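# Sort sealant cartridges into crates by fill level

## Task

Four sealant cartridges have been partly used, and their tubes are opaque. Each cartridge that is one third full or more goes into the blue crate; each one that is less full goes into the dark grey crate. A cartridge in the wrong crate counts against the result. A cartridge only counts if it is at rest at the end and the red dowel is no longer inside it. Both crates must be standing upright at the end. Release everything and move the gripper away at the end: anything that stays in place only because the robot holds it is not done. Nothing may be dropped or knocked off the table.

## Robot and tools

Robot: a single six-joint xArm6 with a two-finger parallel gripper and a wrist camera. There is one arm, so every motion argument describes just that one gripper.

Frame: the scene frame has its origin on the table surface straight below the arm base. +z is up, and +y is to the left when facing along +x. Positions are in metres. Orientations are quaternions written w first (qw, qx, qy, qz). The reported hand position can be slightly wrong, more so far from the base, and the base may be tilted a little relative to the table.

Gripper axes: the fingers point along the gripper's own +z and close along its y axis. end_effector_position is the spot between the finger pads when closed, about 2 cm short of the fingertips. When closing, the tips move about 10 mm further forward.

Row format (used by both motion tools): 8 numbers [x, y, z, qw, qx, qy, qz, opening]. x, y, z is an absolute target position for the gripper and the quaternion is an absolute target orientation, both in the scene frame, so the row is a pose, not an offset. opening runs from -1 (closed) to +1 (fully open, 0.084 m). Send the orientation you want in every row, because the reported one may have drifted. A target more than 0.6 m away from the last reported position, along any gripper axis, is refused and nothing moves.

execute_actions: argument actions is a list holding zero or one item. An empty list [] only returns the current state (with pictures). An action item {"rows": [[8 numbers], ...], "steps": n} runs n control steps of 1/30 s (n from 5 to 15, default 15). Row k is applied at step k, and the last row repeats if there are fewer rows than steps. A wait item {"steps": n} (n up to 300) sends nothing new and counts from the previous result, including your thinking time. Optional pictures: true adds camera images. Each action's result is taken 5 steps before it ends; those steps run afterwards. Every step the commanded pose is clipped to 70 mm and 16 degrees from the measured pose, so a far target needs several actions; after an action the arm only continues to the last clipped pose. Check the result and send the rest.

move: argument target is one row (as above, an absolute pose plus opening); speed in m/s from 0.002 to 0.5 (default 0.25; turning up to twice that in rad/s). The gripper follows a straight path lasting 0.5 to 10 s; longer paths stop after 10 s short of the target. It does not slow for obstacles, can lag or overshoot speed (especially near full reach), and the opening is sent at the start. The result ends with a move: line: done (at rest near target), or off_target, moving, held, fault, plus limits such as paced (pose clipped) or held (a check blocked steps; afterwards the arm may jump faster), and the distance from target. Faster contact and targets deeper past a surface push harder.

wait: seconds from 0 to 10; lets the scene run with no new command.

zoom_image: camera is cam_head_left, cam_head_right or cam_wrist; region [x0, y0, x1, y1] in pixels of that camera's latest image (origin top-left, at most 504 by 504). Images are 672x504. Calibration (intrinsics, distortion, T_world_to_cam) is given and can be off by a couple of degrees and millimetres.

read_manual: section "licences" returns licence text; no motion.

finished_scene: scene is the current scene number; it ends the scene irreversibly and grades it. Replying without any tool call also ends everything.

Result lines: the state line gives end_effector_position, end_effector_quat_wxyz and velocities; grip_measured is the actual finger opening on the command scale; Joint positions follows URDF order; joint torques are raw drive outputs with offsets and noise. "pose unreachable" means the clearance check altered or blocked the command, and HELD marks affected steps. "Hand target" shows where the controller is currently heading.

Grasping: to hold something, command an opening well below grip_measured; lower squeezes harder (about 24 N per pad max). Sending grip_measured back holds lightly. A fast close can squeeze too hard. Objects held may be tugged briefly and loose ones may be nudged, so grip firmly.

Joint limits (rad): waist and forearm roll and wrist roll ±6.283, shoulder -2.059 to 2.094, elbow -3.927 to 0.192, wrist pitch -1.693 to 3.142. Joints move at up to 3.14 rad/s.

Avoid: touching hard or fast (contact torque reaching the load limits waist 43.5, shoulder 43.5, elbow 26.1, forearm roll 26.1, wrist pitch 17.4, wrist roll 17.4 N m triggers a torque fault: the arm backs off, freezes 10 s and drops the rest of the call). Holding loads for long heats motors; MOTOR HOT appears at 65 °C and at 80 °C an OVER-TEMPERATURE FAULT brakes the arm. Do not drop, slam or tip anything, knock crates over, or push items off the table. Smooth, economical motion is preferred. To judge fill level, since the tubes are opaque, use indirect cues such as weight (torque changes when lifted) or the plunger position.

Each tool is called as name(argument=value, ...), one argument or row to a line, values as JSON.

## Session

I'll start by looking at the current state of the scene.

execute_actions(
  actions=[],
)

Scene clock: 0.00 s of 6600.00 s.
end_effector_position=(+0.3495, +0.7066, +0.2556) grip_measured=+1.00 end_effector_quat_wxyz=(-0.579, +0.747, +0.001, +0.326) end_effector_velocity=(-0.000, -0.000, -0.001) end_effector_angular_velocity=(-0.003, +0.001, +0.000)
Joint positions: [ 1.329  0.803 -1.599 -3.03   0.69  -2.184  0.084]
Joint velocities: [ 0.    -0.     0.001 -0.    -0.002 -0.    -0.   ]
Joint torques (N m, as the arm reports them, + toward a larger angle): no reading
Hand target: +0.350, +0.707, +0.256; -0.579, +0.747, +0.001, +0.326

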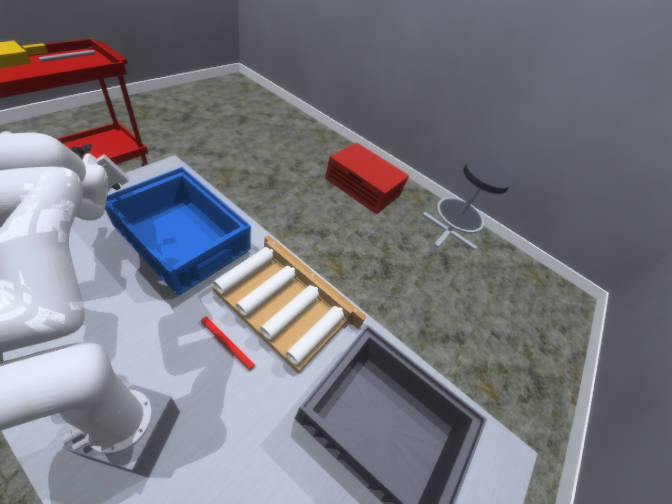

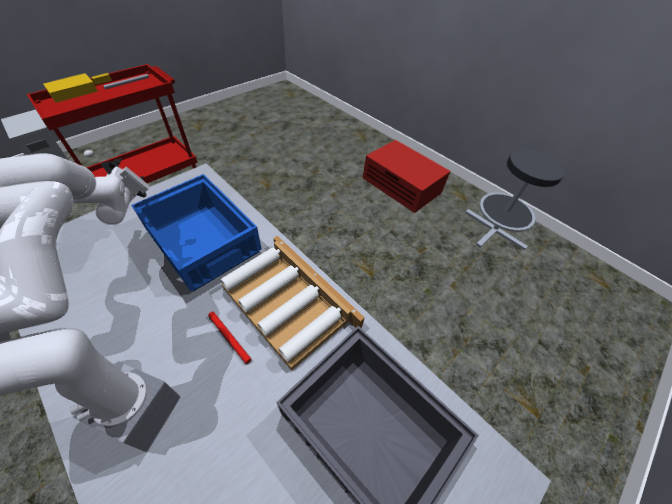

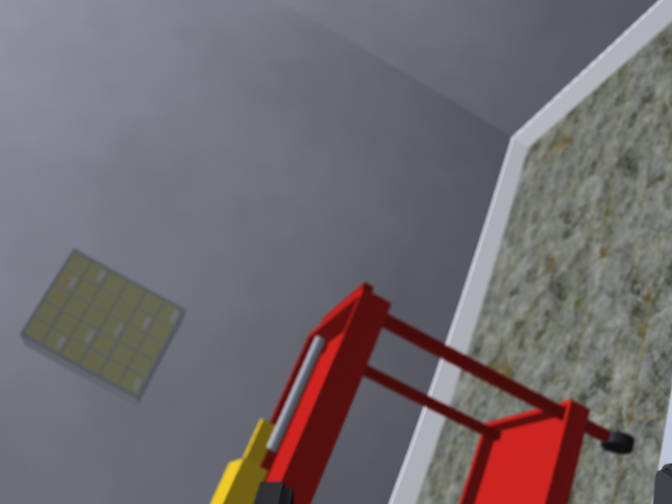

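zoom_image(
  camera="cam_head_left",
  region=[180, 220, 380, 390],
)

zoom_image(
  camera="cam_head_right",
  region=[180, 220, 380, 390],
)

Region (180, 220, 380, 390) of cam_head_left's 672x504 image, scaled by 2.520, with more detail than that image has; it fills the top 428 rows of this view, and the rest is white.

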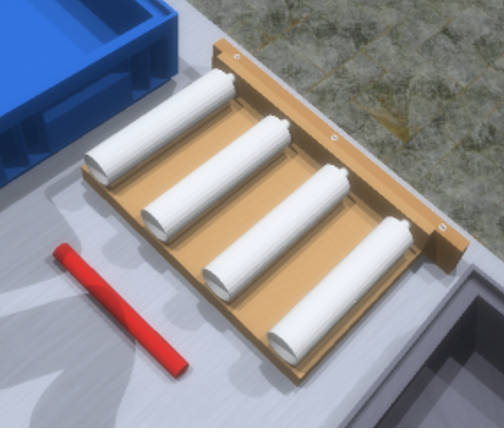

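Region (180, 220, 380, 390) of cam_head_right's 672x504 image, scaled by 2.520, with more detail than that image has; it fills the top 428 rows of this view, and the rest is white.

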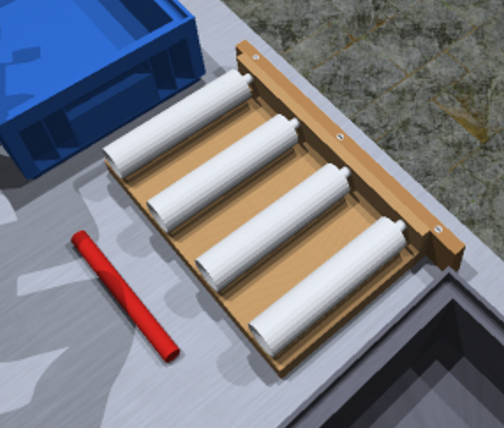

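zoom_image(
  camera="cam_head_left",
  region=[250, 310, 320, 380],
)

zoom_image(
  camera="cam_head_left",
  region=[200, 260, 270, 330],
)

zoom_image(
  camera="cam_head_left",
  region=[40, 340, 220, 504],
)

Region (250, 310, 320, 380) of cam_head_left's 672x504 image, scaled by 7.200, with more detail than that image has.

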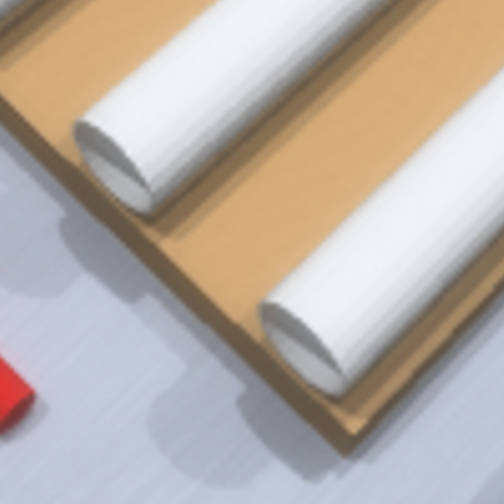

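Region (200, 260, 270, 330) of cam_head_left's 672x504 image, scaled by 7.200, with more detail than that image has.

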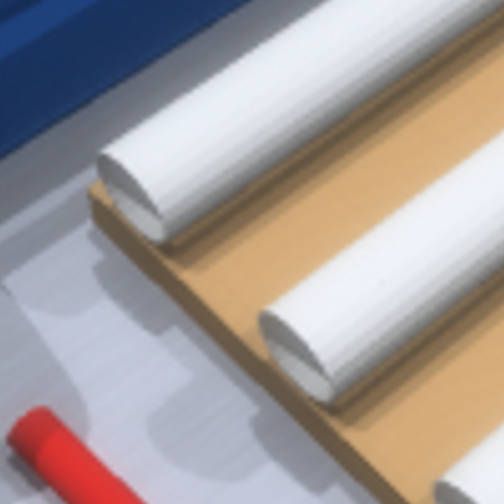

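Region (40, 340, 220, 504) of cam_head_left's 672x504 image, scaled by 2.800, with more detail than that image has; it fills the top 459 rows of this view, and the rest is white.

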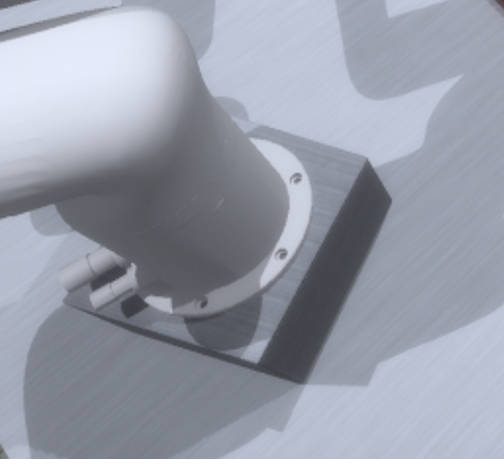

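zoom_image(
  camera="cam_head_left",
  region=[90, 150, 270, 310],
)

zoom_image(
  camera="cam_head_right",
  region=[110, 150, 290, 310],
)

zoom_image(
  camera="cam_head_left",
  region=[280, 304, 540, 504],
)

zoom_image(
  camera="cam_head_right",
  region=[260, 304, 520, 504],
)

Region (90, 150, 270, 310) of cam_head_left's 672x504 image, scaled by 2.800, with more detail than that image has.

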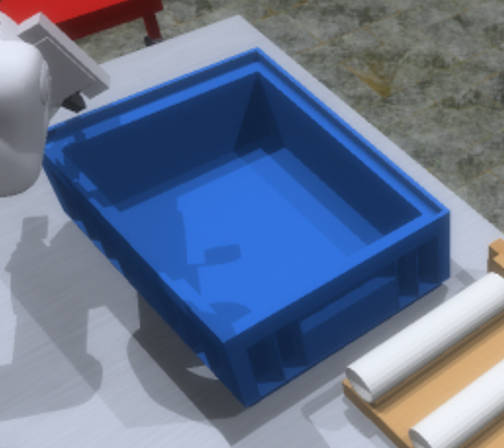

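Region (110, 150, 290, 310) of cam_head_right's 672x504 image, scaled by 2.800, with more detail than that image has.

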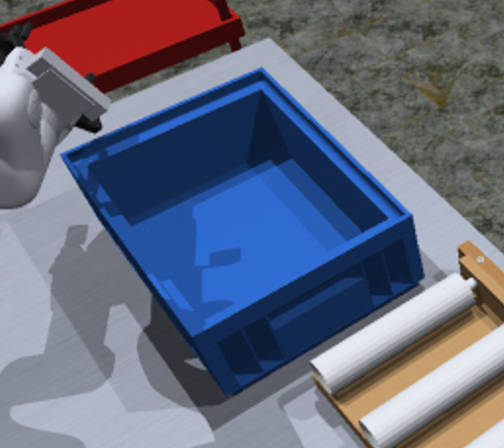

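Region (280, 304, 540, 504) of cam_head_left's 672x504 image, scaled by 1.938, with more detail than that image has; it fills the top 388 rows of this view, and the rest is white.

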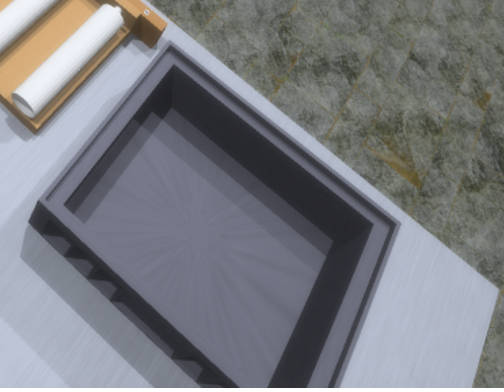

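Region (260, 304, 520, 504) of cam_head_right's 672x504 image, scaled by 1.938, with more detail than that image has; it fills the top 388 rows of this view, and the rest is white.

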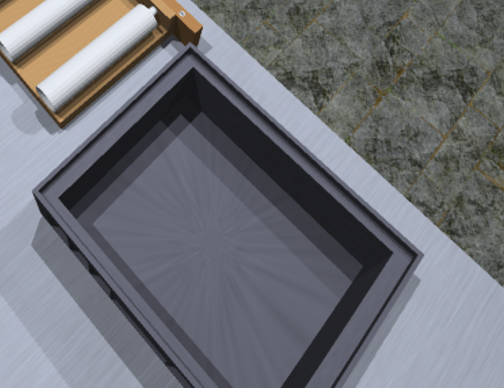

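zoom_image(
  camera="cam_head_right",
  region=[50, 340, 200, 470],
)

zoom_image(
  camera="cam_head_right",
  region=[80, 140, 180, 230],
)

Region (50, 340, 200, 470) of cam_head_right's 672x504 image, scaled by 3.360, with more detail than that image has; it fills the top 437 rows of this view, and the rest is white.

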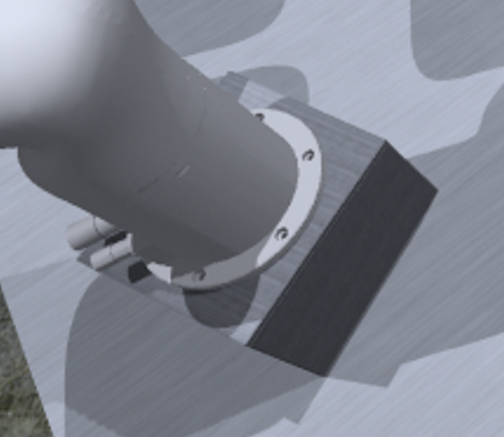

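Region (80, 140, 180, 230) of cam_head_right's 672x504 image, scaled by 5.040, with more detail than that image has; it fills the top 454 rows of this view, and the rest is white.

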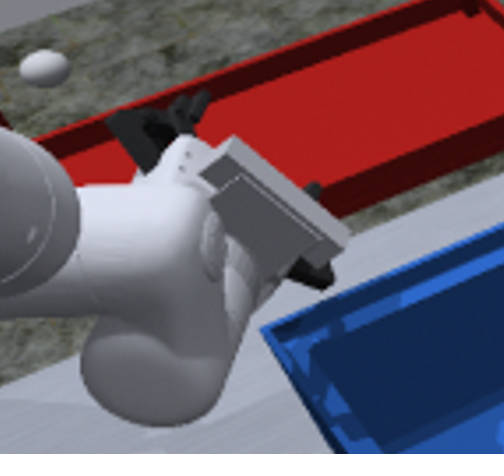

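move(
  target=[0.381, 0.15, 0.28, 0.669, 0, 0.743, 0, 0.0],
  speed=0.5,
)

Scene clock: 18.57 s of 6600.00 s.
end_effector_position=(+0.3797, +0.1503, +0.2795) grip_measured=-0.01 end_effector_quat_wxyz=(+0.669, -0.001, +0.743, -0.001) end_effector_velocity=(-0.000, -0.002, -0.001) end_effector_angular_velocity=(+0.004, +0.011, +0.002)
Joint positions: [ 0.988 -0.16  -0.144 -2.314  1.285 -0.21   0.044]
Joint velocities: [-0.013 -0.014  0.005 -0.011 -0.019 -0.    -0.   ]
Joint torques (N m, as the arm reports them, + toward a larger angle): [-0.34 -7.37 -7.62 -1.35  1.31  0.2 ]
Hand target: +0.380, +0.150, +0.280; +0.669, -0.001, +0.743, -0.001
Off the commanded pose: 0.001 m, 0 deg.
Kept back: nothing.
After step 90, 12.60 s passed at rest.
move: done
camera_calibration (this result's frames):
cam_wrist: T_world_to_cam=[[-0.00273586, 0.999962, -0.00821811, -0.112933], [0.0903052, 0.00843162, 0.995878, -0.243959], [0.99591, 0.00198244, -0.0903249, -0.223517], [0, 0, 0, 1]] pos_world=[0.244325, 0.115429, 0.221836]

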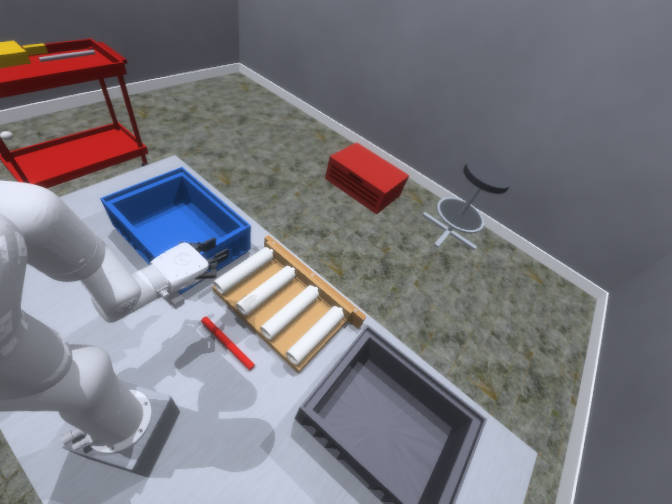

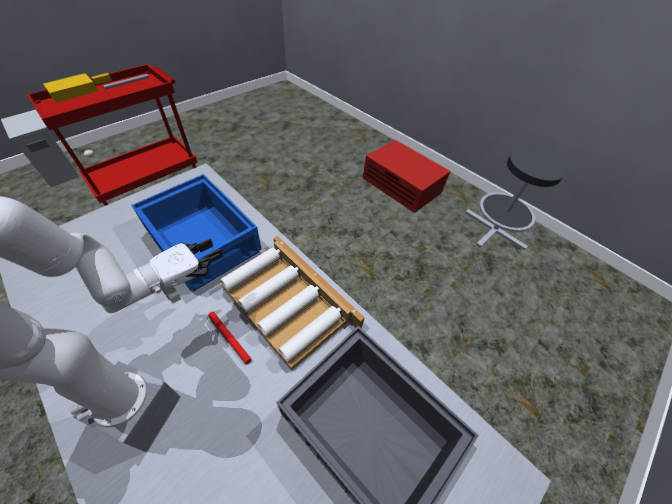

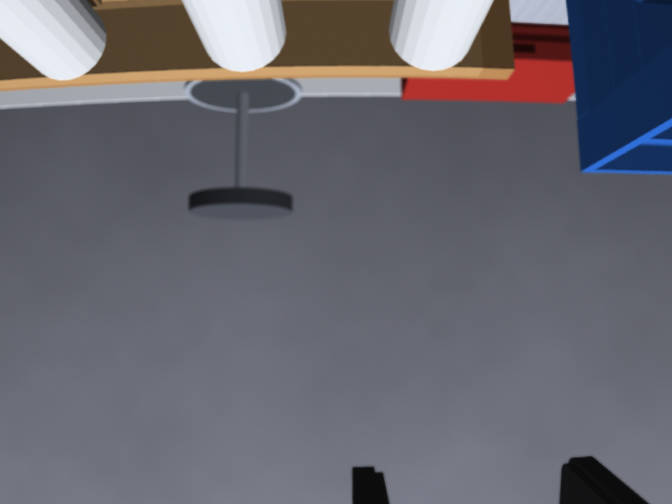

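move(
  target=[0.381, 0.15, 0.12, 0.669, 0, 0.743, 0, 0.0],
  speed=0.3,
)

Scene clock: 19.97 s of 6600.00 s.
end_effector_position=(+0.3810, +0.1503, +0.1198) grip_measured=-0.01 end_effector_quat_wxyz=(+0.669, +0.000, +0.743, +0.001) end_effector_velocity=(+0.000, -0.000, -0.003) end_effector_angular_velocity=(-0.002, -0.003, -0.002)
Joint positions: [ 1.082  0.725 -0.461 -2.259  1.665  0.221  0.044]
Joint velocities: [ 0.002  0.017 -0.01   0.005  0.007  0.004 -0.   ]
Joint torques (N m, as the arm reports them, + toward a larger angle): [ -0.28 -12.82  -0.97  -0.25   1.45   0.28]
Hand target: +0.381, +0.150, +0.119; +0.669, +0.000, +0.743, +0.000
Off the commanded pose: 0.000 m, 0 deg.
Kept back: nothing.
move: done
camera_calibration (this result's frames):
cam_wrist: T_world_to_cam=[[-0.00286465, 0.999985, -0.00456079, -0.114704], [0.090293, 0.00480084, 0.995904, -0.0844886], [0.995911, 0.0024411, -0.0903055, -0.239325], [0, 0, 0, 1]] pos_world=[0.245647, 0.115692, 0.062007]

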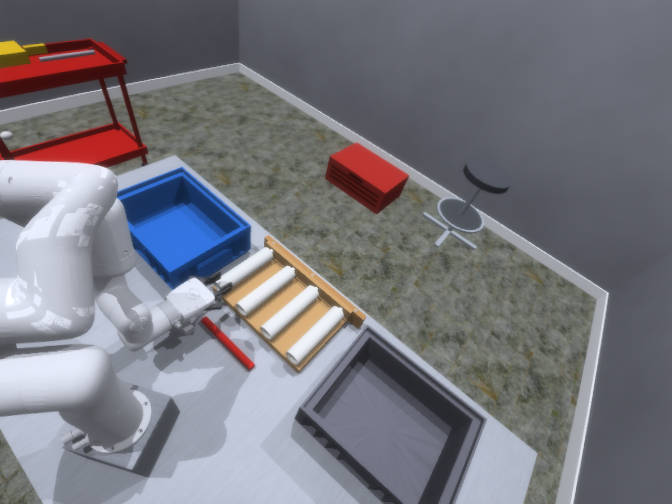

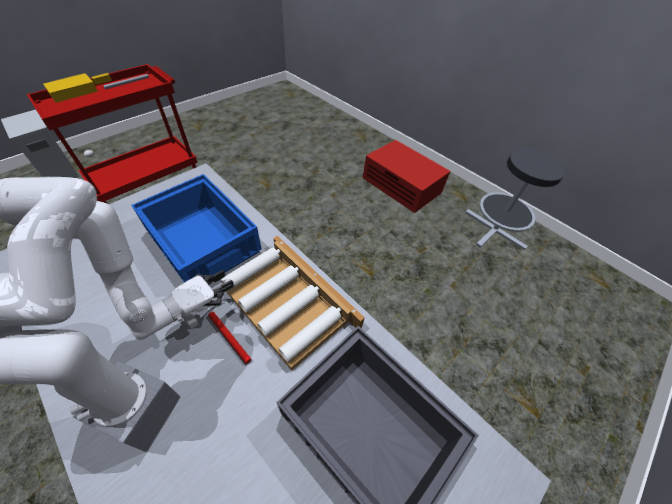

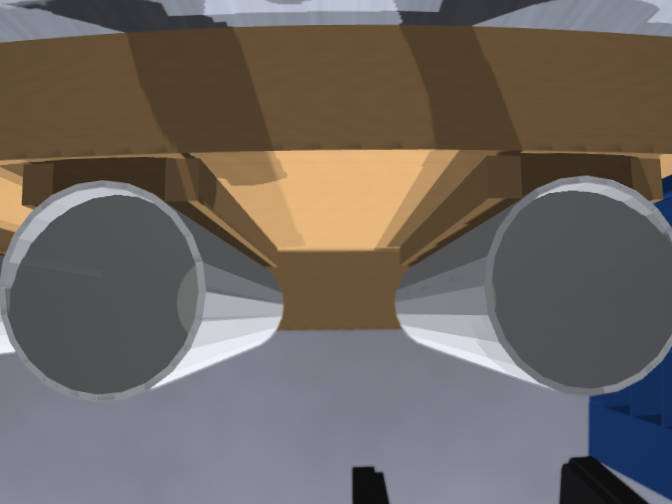

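zoom_image(
  camera="cam_wrist",
  region=[0, 160, 300, 420],
)

zoom_image(
  camera="cam_wrist",
  region=[380, 160, 672, 420],
)

Region (0, 160, 300, 420) of cam_wrist's 672x504 image, scaled by 1.680, with more detail than that image has; it fills the top 437 rows of this view, and the rest is white.

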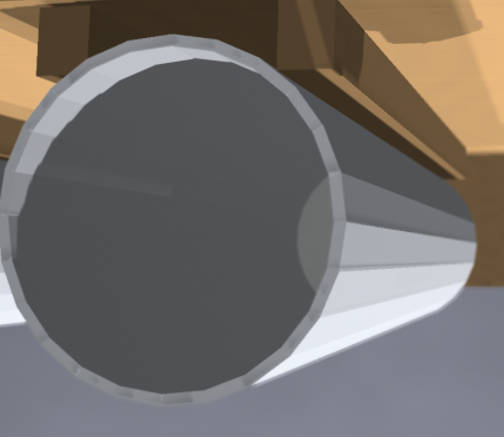

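Region (380, 160, 672, 420) of cam_wrist's 672x504 image, scaled by 1.726, with more detail than that image has; it fills the top 449 rows of this view, and the rest is white.

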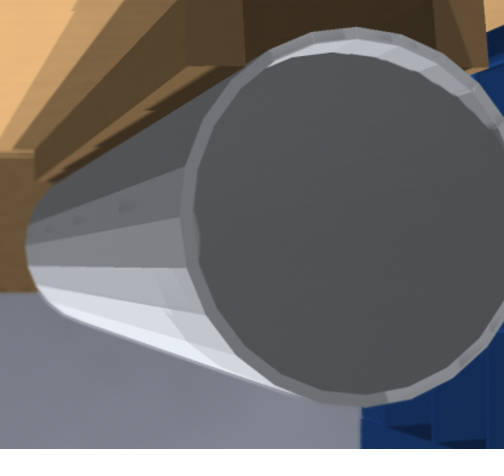

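zoom_image(
  camera="cam_wrist",
  region=[470, 250, 550, 350],
)

zoom_image(
  camera="cam_wrist",
  region=[140, 250, 220, 350],
)

Region (470, 250, 550, 350) of cam_wrist's 672x504 image, scaled by 5.040, with more detail than that image has; it fills the left 403 columns of this view, and the rest is white.

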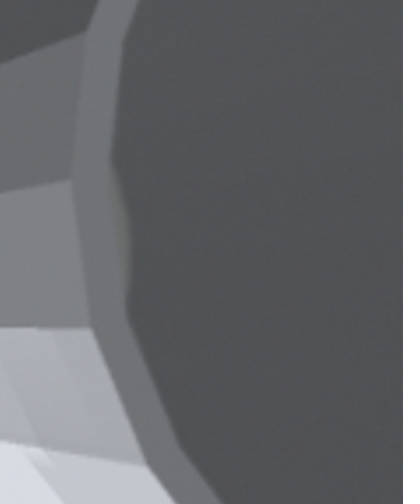

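Region (140, 250, 220, 350) of cam_wrist's 672x504 image, scaled by 5.040, with more detail than that image has; it fills the left 403 columns of this view, and the rest is white.

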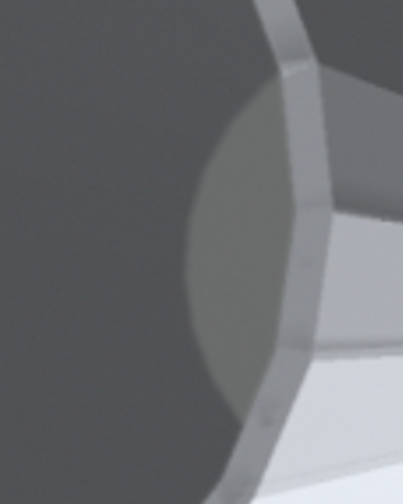

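move(
  target=[0.42, -0.068, 0.122, 0.669, 0, 0.743, 0, 0.0],
  speed=0.3,
)

Scene clock: 23.87 s of 6600.00 s.
end_effector_position=(+0.4196, -0.0693, +0.1222) grip_measured=-0.01 end_effector_quat_wxyz=(+0.669, -0.001, +0.743, -0.001) end_effector_velocity=(+0.001, -0.001, +0.000) end_effector_angular_velocity=(+0.001, -0.001, +0.007)
Joint positions: [-0.23   0.73  -0.4   -3.583  1.797 -0.126  0.044]
Joint velocities: [-0.011 -0.001 -0.004 -0.018 -0.006 -0.002 -0.   ]
Joint torques (N m, as the arm reports them, + toward a larger angle): [ -0.62 -12.12  -0.46  -1.57   1.38   0.18]
Hand target: +0.420, -0.070, +0.122; +0.669, -0.001, +0.743, -0.001
Off the commanded pose: 0.001 m, 0 deg.
Kept back: nothing.
move: done
camera_calibration (this result's frames):
cam_wrist: T_world_to_cam=[[-0.00217322, 0.999959, -0.00882831, 0.105313], [0.0891992, 0.00898698, 0.995973, -0.0885293], [0.996011, 0.00137699, -0.089215, -0.277207], [0, 0, 0, 1]] pos_world=[0.284227, -0.104131, 0.0643716]

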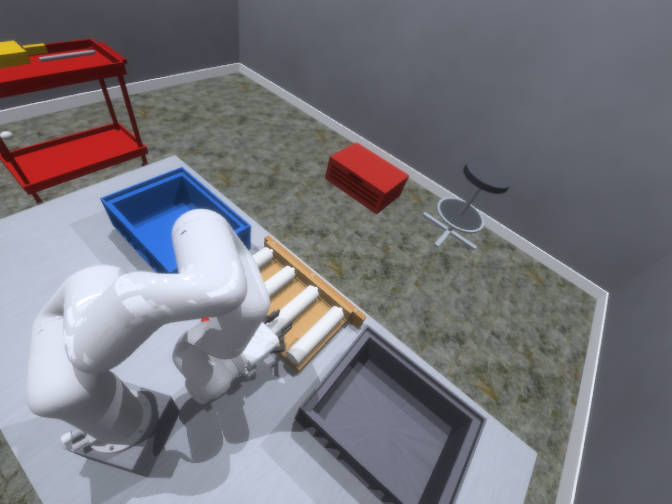

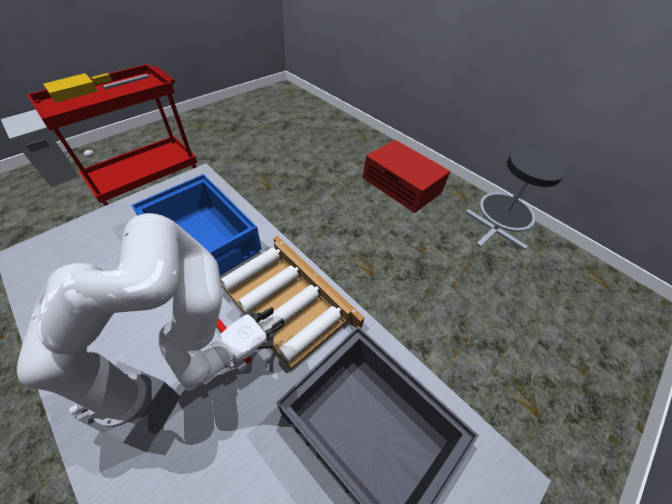

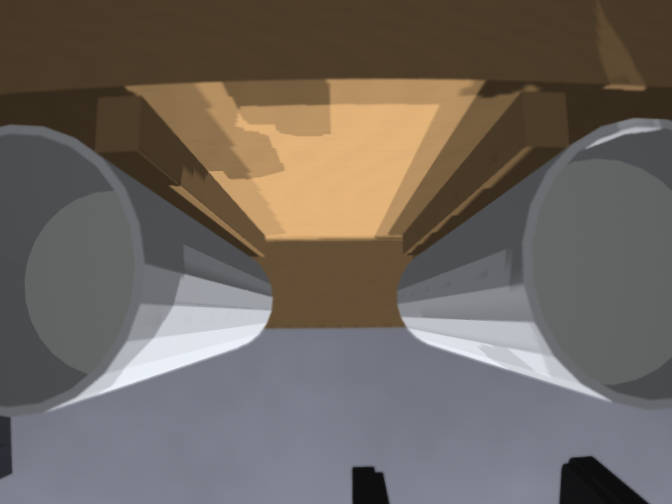

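move(
  target=[0.505, -0.05, 0.19, 0, 0.9988, 0.05, 0, 0.7],
  speed=0.5,
)

Scene clock: 30.73 s of 6600.00 s.
end_effector_position=(+0.5049, -0.0499, +0.1902) grip_measured=+0.70 end_effector_quat_wxyz=(-0.001, +0.999, +0.051, -0.001) end_effector_velocity=(+0.001, +0.000, +0.001) end_effector_angular_velocity=(+0.009, +0.002, -0.003)
Joint positions: [ 0.092  0.3   -1.036  0.031  0.708 -0.234  0.073]
Joint velocities: [-0.002  0.002 -0.006  0.013  0.007 -0.009 -0.   ]
Joint torques (N m, as the arm reports them, + toward a larger angle): [ -1.35 -17.87 -11.12  -1.17  -1.72   0.19]
Hand target: +0.505, -0.050, +0.190; -0.001, +0.999, +0.051, -0.001
Off the commanded pose: 0.000 m, 0 deg.
Kept back: nothing.
After step 90, 0.20 s passed at rest.
move: done
camera_calibration (this result's frames):
cam_wrist: T_world_to_cam=[[0.108167, -0.994133, 0.00053203, -0.0703631], [-0.99401, -0.108145, 0.0157793, 0.563381], [-0.0156292, -0.00223564, -0.999875, 0.327666], [0, 0, 0, 1]] pos_world=[0.572738, -0.008291, 0.318772]

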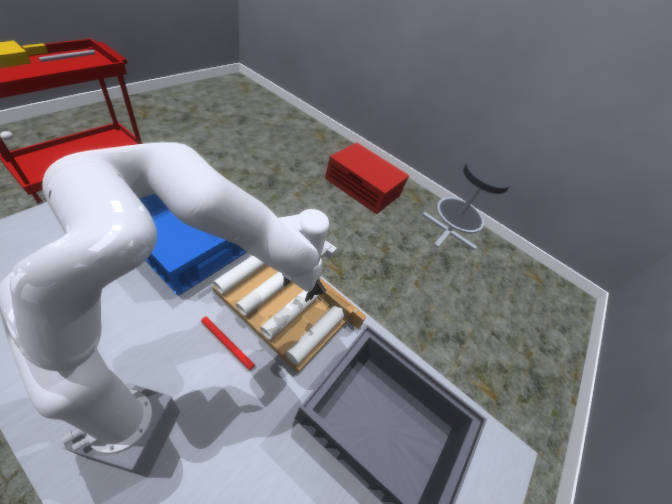

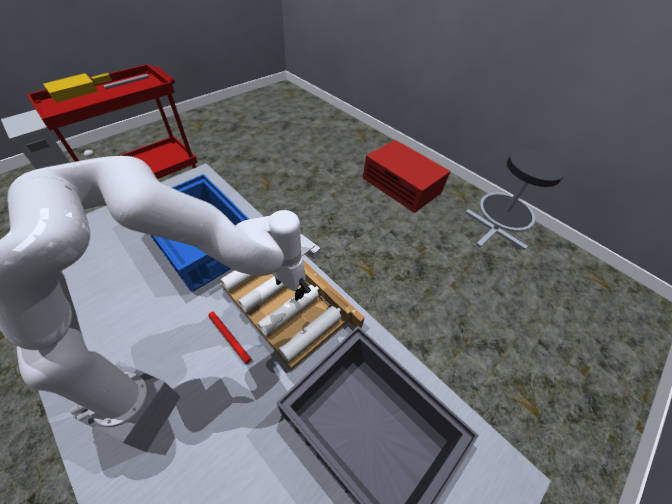

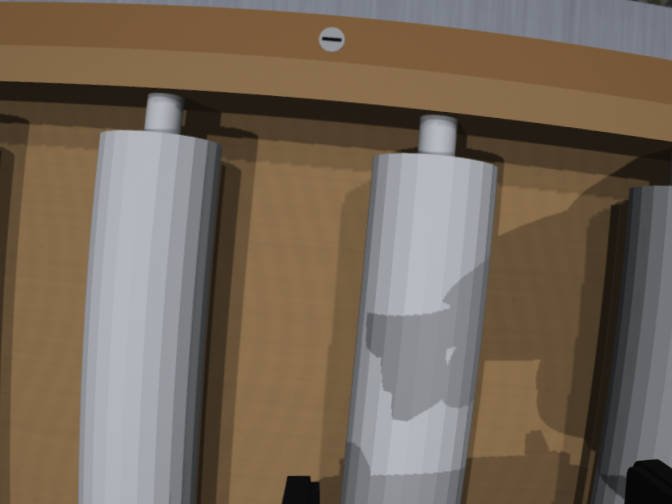

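move(
  target=[0.51, -0.047, 0.064, 0, 1, 0, 0, 0.7],
  speed=0.3,
)

Scene clock: 32.50 s of 6600.00 s.
end_effector_position=(+0.5106, -0.0470, +0.0645) grip_measured=+0.70 end_effector_quat_wxyz=(-0.000, +1.000, +0.000, +0.001) end_effector_velocity=(-0.003, +0.000, -0.005) end_effector_angular_velocity=(+0.000, +0.009, +0.000)
Joint positions: [ 0.107  0.62  -1.083  0.045  0.432 -0.134  0.073]
Joint velocities: [ 0.     0.009  0.    -0.001 -0.     0.001 -0.   ]
Joint torques (N m, as the arm reports them, + toward a larger angle): [ -0.9  -19.81  -9.09  -1.14  -1.65   0.23]
Hand target: +0.510, -0.047, +0.064; -0.000, +1.000, +0.000, +0.000
Off the commanded pose: 0.001 m, 0 deg.
Kept back: nothing.
move: done
camera_calibration (this result's frames):
cam_wrist: T_world_to_cam=[[0.00603301, -0.99998, 0.00182308, -0.0162497], [-0.999892, -0.00600796, 0.0134458, 0.579337], [-0.0134346, -0.001904, -0.999908, 0.200938], [0, 0, 0, 1]] pos_world=[0.582072, -0.0123862, 0.193159]

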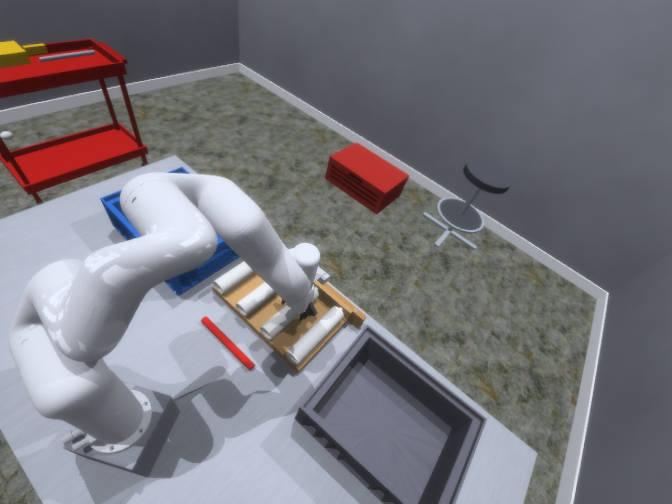

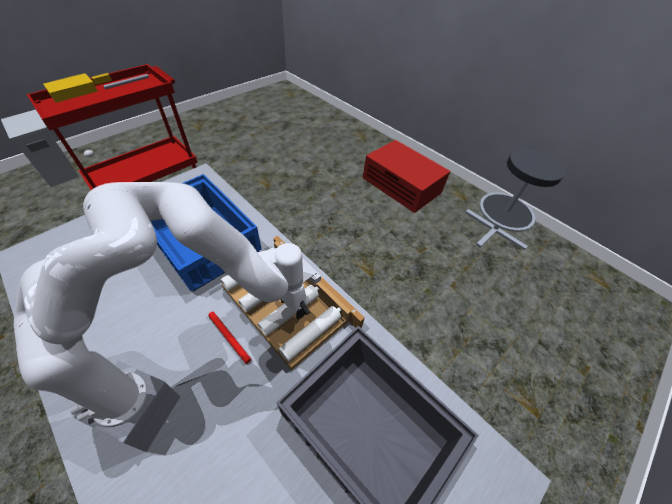

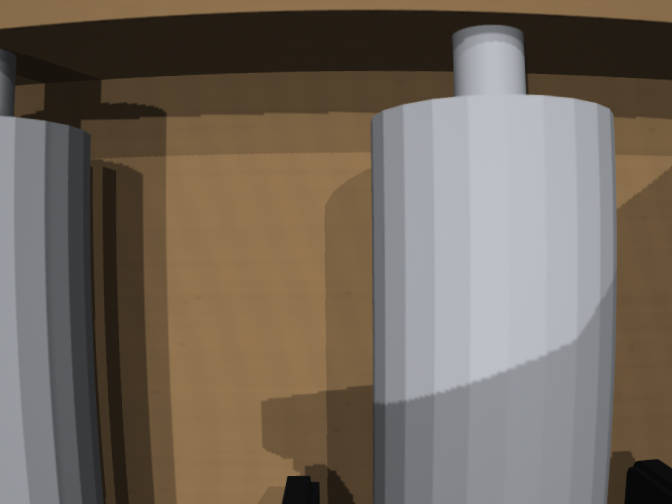

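execute_actions(
  actions=[
    {"rows": [[0.51,-0.047,0.064,0,1,0,0,0.5],[0.51,-0.047,0.064,0,1,0,0,0.35],[0.51,-0.047,0.064,0,1,0,0,0.25],[0.51,-0.047,0.064,0,1,0,0,0.15],[0.51,-0.047,0.064,0,1,0,0,0.05],[0.51,-0.047,0.064,0,1,0,0,-0.05],[0.51,-0.047,0.064,0,1,0,0,-0.2],[0.51,-0.047,0.064,0,1,0,0,-0.35],[0.51,-0.047,0.064,0,1,0,0,-0.5]], "steps": 15},
  ],
)

Scene clock: 33.17 s of 6600.00 s.
end_effector_position=(+0.5100, -0.0470, +0.0641) grip_measured=+0.10 end_effector_quat_wxyz=(+0.000, +1.000, -0.000, +0.000) end_effector_velocity=(-0.000, -0.001, -0.000) end_effector_angular_velocity=(-0.000, +0.000, -0.001)
Joint positions: [ 0.107  0.621 -1.082  0.045  0.432 -0.133  0.048]
Joint velocities: [-0.001  0.     0.001 -0.    -0.001 -0.     0.   ]
Joint torques (N m, as the arm reports them, + toward a larger angle): [ -0.87 -19.36  -9.14  -1.14  -1.63   0.26]
Steps of this call (steps 1 to 10: nothing new was sent; steps 11 to 20: the first 10 steps of this action). Readings (end_effector_position):
11: (+0.5102, -0.0470, +0.0639)
12: (+0.5102, -0.0470, +0.0639)
14: (+0.5101, -0.0470, +0.0640)
18: (+0.5100, -0.0470, +0.0641)
20: the state above

execute_actions(
  actions=[
    {"rows": [[0.51,-0.047,0.0641,0,1,0,0,-0.5],[0.51,-0.047,0.0645,0,1,0,0,-0.5],[0.51,-0.047,0.0657,0,1,0,0,-0.5],[0.51,-0.047,0.0678,0,1,0,0,-0.5],[0.51,-0.047,0.0709,0,1,0,0,-0.5],[0.51,-0.0467,0.0751,0,1,0,0,-0.5],[0.5098,-0.0459,0.0805,0,1,0,0,-0.5],[0.5096,-0.0446,0.087,0,1,0,0,-0.5],[0.5092,-0.0424,0.0946,0,1,0,0,-0.5],[0.5087,-0.0394,0.103,0,1,0,0,-0.5],[0.5081,-0.0353,0.1121,0,1,0,0,-0.5],[0.5072,-0.0302,0.1218,0,1,0,0,-0.5],[0.5062,-0.024,0.1318,0,1,0,0,-0.5],[0.505,-0.0167,0.1422,0,1,0,0,-0.5],[0.5036,-0.0082,0.1522,0,1,0,0,-0.5]], "steps": 15},
  ],
)

execute_actions(
  actions=[
    {"rows": [[0.502,0.0014,0.1619,0,1,0,0,-0.5],[0.5002,0.012,0.171,0,1,0,0,-0.5],[0.4982,0.0237,0.1794,0,1,0,0,-0.5],[0.4961,0.0363,0.187,0,1,0,0,-0.5],[0.4939,0.0498,0.1935,0,1,0,0,-0.5],[0.4915,0.0641,0.1989,0,1,0,0,-0.5],[0.4891,0.079,0.2031,0,1,0,0,-0.5],[0.4865,0.0945,0.2062,0,1,0,0,-0.5],[0.4838,0.1105,0.2083,0,1,0,0,-0.5],[0.4811,0.1268,0.2095,0,1,0,0,-0.5],[0.4784,0.1432,0.21,0,1,0,0,-0.5],[0.4756,0.1598,0.21,0,1,0,0,-0.5],[0.4729,0.1762,0.21,0,1,0,0,-0.5],[0.4702,0.1925,0.21,0,1,0,0,-0.5],[0.4675,0.2085,0.21,0,1,0,0,-0.5]], "steps": 15},
  ],
)

execute_actions(
  actions=[
    {"rows": [[0.4649,0.224,0.21,0,1,0,0,-0.5],[0.4625,0.2389,0.21,0,1,0,0,-0.5],[0.4601,0.2532,0.21,0,1,0,0,-0.5],[0.4579,0.2667,0.21,0,1,0,0,-0.5],[0.4558,0.2793,0.21,0,1,0,0,-0.5],[0.4538,0.291,0.21,0,1,0,0,-0.5],[0.452,0.3016,0.21,0,1,0,0,-0.5],[0.4504,0.3112,0.21,0,1,0,0,-0.5],[0.449,0.3197,0.21,0,1,0,0,-0.5],[0.4478,0.327,0.21,0,1,0,0,-0.5],[0.4468,0.3332,0.21,0,1,0,0,-0.5],[0.4459,0.3383,0.21,0,1,0,0,-0.5],[0.4453,0.3424,0.21,0,1,0,0,-0.5],[0.4448,0.3454,0.21,0,1,0,0,-0.5],[0.4444,0.3476,0.21,0,1,0,0,-0.5]], "steps": 15},
  ],
)

execute_actions(
  actions=[
    {"rows": [[0.4442,0.349,0.21,0,1,0,0,-0.5],[0.444,0.35,0.21,0,1,0,0,-0.5]], "steps": 11},
  ],
  pictures=true,
)

Scene clock: 36.30 s of 6600.00 s.
end_effector_position=(+0.5080, -0.0452, +0.0792) grip_measured=+0.10 end_effector_quat_wxyz=(-0.000, +1.000, -0.000, -0.003) end_effector_velocity=(+0.013, +0.031, +0.167) end_effector_angular_velocity=(-0.003, -0.041, -0.005)
Joint positions: [ 0.109  0.576 -1.066  0.042  0.466 -0.128  0.048]
Joint velocities: [ 0.052 -0.442  0.113 -0.025  0.287  0.086  0.   ]
Joint torques (N m, as the arm reports them, + toward a larger angle): [  0.31 -24.32 -10.74  -1.56  -2.09   0.26]
Off your previous action's commanded pose: 0.000 m, 0 deg at its last step (step 5 of this call).
Steps of this call (steps 1 to 5: the last 5 steps of your previous action; steps 6 to 84: nothing new was sent; steps 85 to 94: the first 10 steps of this action). Readings (end_effector_position):
85: (+0.5100, -0.0470, +0.0640)
86: (+0.5100, -0.0470, +0.0640)
88: (+0.5097, -0.0470, +0.0643)
92: (+0.5074, -0.0464, +0.0701)
94: the state above

Scene clock: 36.80 s of 6600.00 s.
end_effector_position=(+0.4933, +0.0680, +0.1936) grip_measured=+0.10 end_effector_quat_wxyz=(-0.004, +1.000, +0.002, +0.003) end_effector_velocity=(-0.082, +0.397, +0.127) end_effector_angular_velocity=(+0.025, +0.019, +0.024)
Joint positions: [ 0.329  0.256 -0.986  0.031  0.691  0.101  0.048]
Joint velocities: [ 0.812 -0.357  0.056 -0.018  0.3    0.808 -0.   ]
Joint torques (N m, as the arm reports them, + toward a larger angle): [ -0.3  -16.32 -11.45  -1.25  -1.86   0.49]
Off your previous action's commanded pose: 0.043 m, 0 deg at its last step (step 5 of this call).
Steps of this call (steps 1 to 5: the last 5 steps of your previous action; steps 6 to 15: the first 10 steps of this action). Readings (end_effector_position):
6: (+0.5081, -0.0256, +0.1246)
7: (+0.5075, -0.0191, +0.1336)
9: (+0.5054, -0.0027, +0.1516)
13: (+0.4983, +0.0421, +0.1831)
15: the state above

Scene clock: 37.30 s of 6600.00 s.
end_effector_position=(+0.4508, +0.2774, +0.2112) grip_measured=+0.10 end_effector_quat_wxyz=(-0.007, +1.000, +0.003, +0.002) end_effector_velocity=(-0.073, +0.423, +0.010) end_effector_angular_velocity=(+0.014, -0.024, +0.003)
Joint positions: [ 0.749  0.305 -1.121  0.012  0.771  0.535  0.048]
Joint velocities: [ 0.769  0.431 -0.664 -0.053  0.199  0.804 -0.   ]
Joint torques (N m, as the arm reports them, + toward a larger angle): [ -0.93 -19.09 -13.21  -1.14  -1.94   0.08]
Off your previous action's commanded pose: 0.073 m, 1 deg at its last step (step 5 of this call); position clipped at that step.
Steps of this call (steps 1 to 5: the last 5 steps of your previous action; steps 6 to 15: the first 10 steps of this action). Readings (end_effector_position):
6: (+0.4753, +0.1505, +0.2062)
7: (+0.4724, +0.1644, +0.2070)
9: (+0.4666, +0.1924, +0.2082)
13: (+0.4558, +0.2490, +0.2104)
15: the state above

Scene clock: 37.67 s of 6600.00 s.
end_effector_position=(+0.4441, +0.3477, +0.2097) grip_measured=+0.10 end_effector_quat_wxyz=(-0.001, +1.000, -0.000, +0.000) end_effector_velocity=(+0.004, +0.019, +0.001) end_effector_angular_velocity=(-0.019, +0.008, -0.015)
Joint positions: [ 0.867  0.417 -1.289 -0.007  0.837  0.672  0.048]
Joint velocities: [ 0.026  0.057 -0.096 -0.014  0.058  0.05  -0.   ]
Joint torques (N m, as the arm reports them, + toward a larger angle): [ -1.09 -23.11 -13.08  -0.97  -1.96  -0.02]
Off your previous action's commanded pose: 0.017 m, 1 deg at its last step (step 5 of this call).
Steps of this call (steps 1 to 5: the last 5 steps of your previous action; steps 6 to 11: the first 6 steps of this action). Readings (end_effector_position):
6: (+0.4438, +0.3363, +0.2108)
7: (+0.4438, +0.3405, +0.2104)
9: (+0.4439, +0.3456, +0.2099)
11: the state above
camera_calibration (this result's frames):
cam_wrist: T_world_to_cam=[[0.00555107, -0.999984, 0.000535075, 0.37908], [-0.99988, -0.00554274, 0.0144713, 0.51288], [-0.0144681, -0.000615342, -0.999895, 0.34607], [0, 0, 0, 1]] pos_world=[0.515721, 0.38213, 0.338409]

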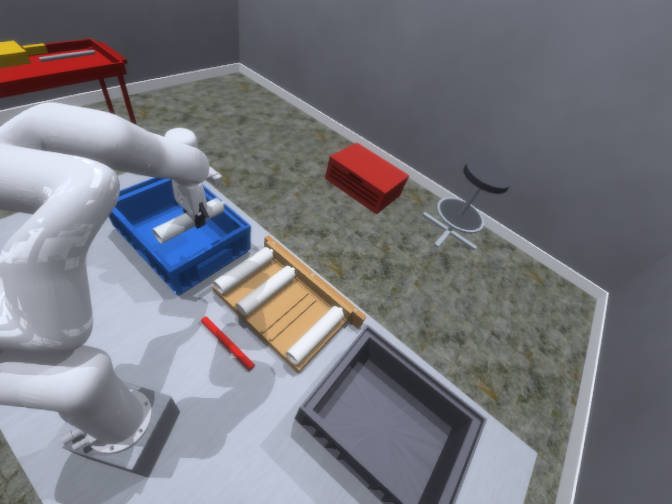

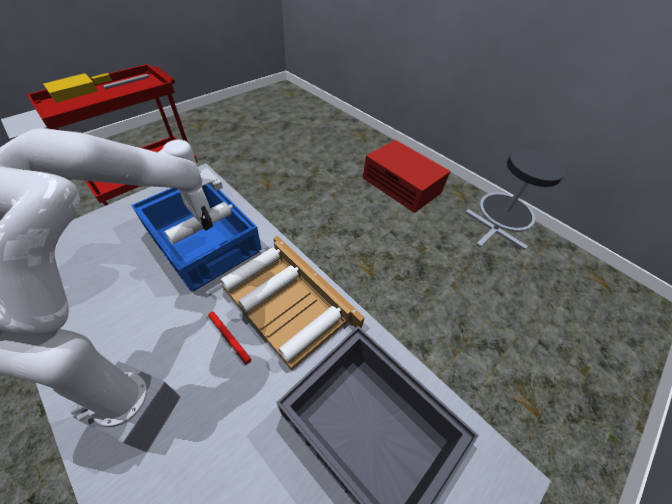

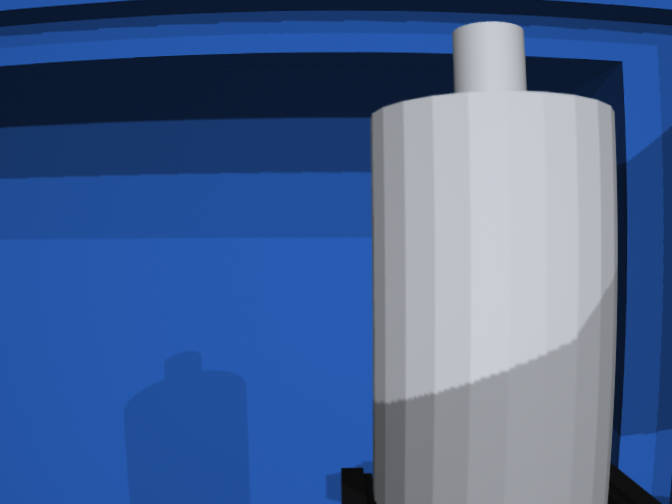

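move(
  target=[0.445, 0.368, 0.058, 0, 1, 0, 0, -0.5],
  speed=0.3,
)

Scene clock: 39.80 s of 6600.00 s.
end_effector_position=(+0.4453, +0.3682, +0.0581) grip_measured=+0.10 end_effector_quat_wxyz=(-0.000, +1.000, +0.000, +0.000) end_effector_velocity=(+0.001, +0.001, +0.000) end_effector_angular_velocity=(+0.003, -0.004, -0.001)
Joint positions: [ 0.891  0.778 -1.379 -0.013  0.567  0.703  0.048]
Joint velocities: [ 0.     0.002 -0.004  0.    -0.003  0.001  0.   ]
Joint torques (N m, as the arm reports them, + toward a larger angle): [ -0.5  -24.36 -11.42  -1.18  -1.83   0.28]
Hand target: +0.445, +0.368, +0.058; -0.000, +1.000, +0.000, -0.000
Off your previous action's commanded pose: 0.001 m, 0 deg at its last step (step 5 of this call).
Off the commanded pose: 0.000 m, 0 deg.
Kept back: nothing.
move: done
camera_calibration (this result's frames):
cam_wrist: T_world_to_cam=[[0.00594398, -0.999981, 0.0014923, 0.399462], [-0.999877, -0.00592173, 0.0144956, 0.516502], [-0.0144865, -0.00157827, -0.999894, 0.194808], [0, 0, 0, 1]] pos_world=[0.516886, 0.402821, 0.186704]

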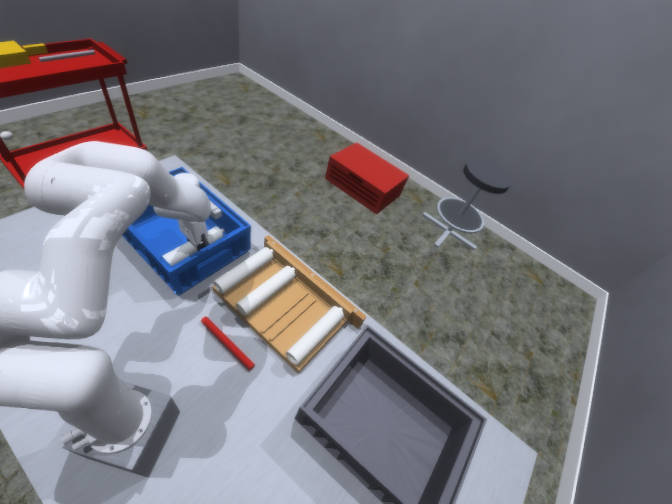

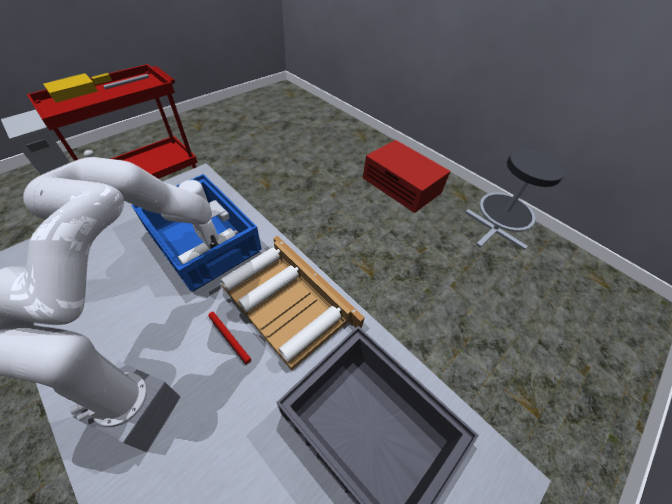

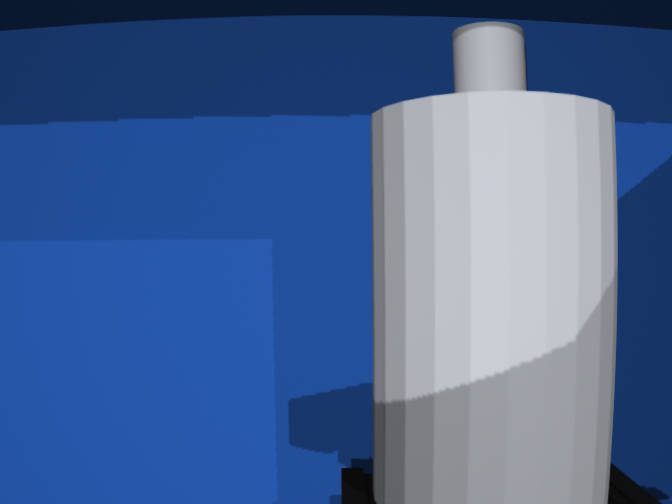

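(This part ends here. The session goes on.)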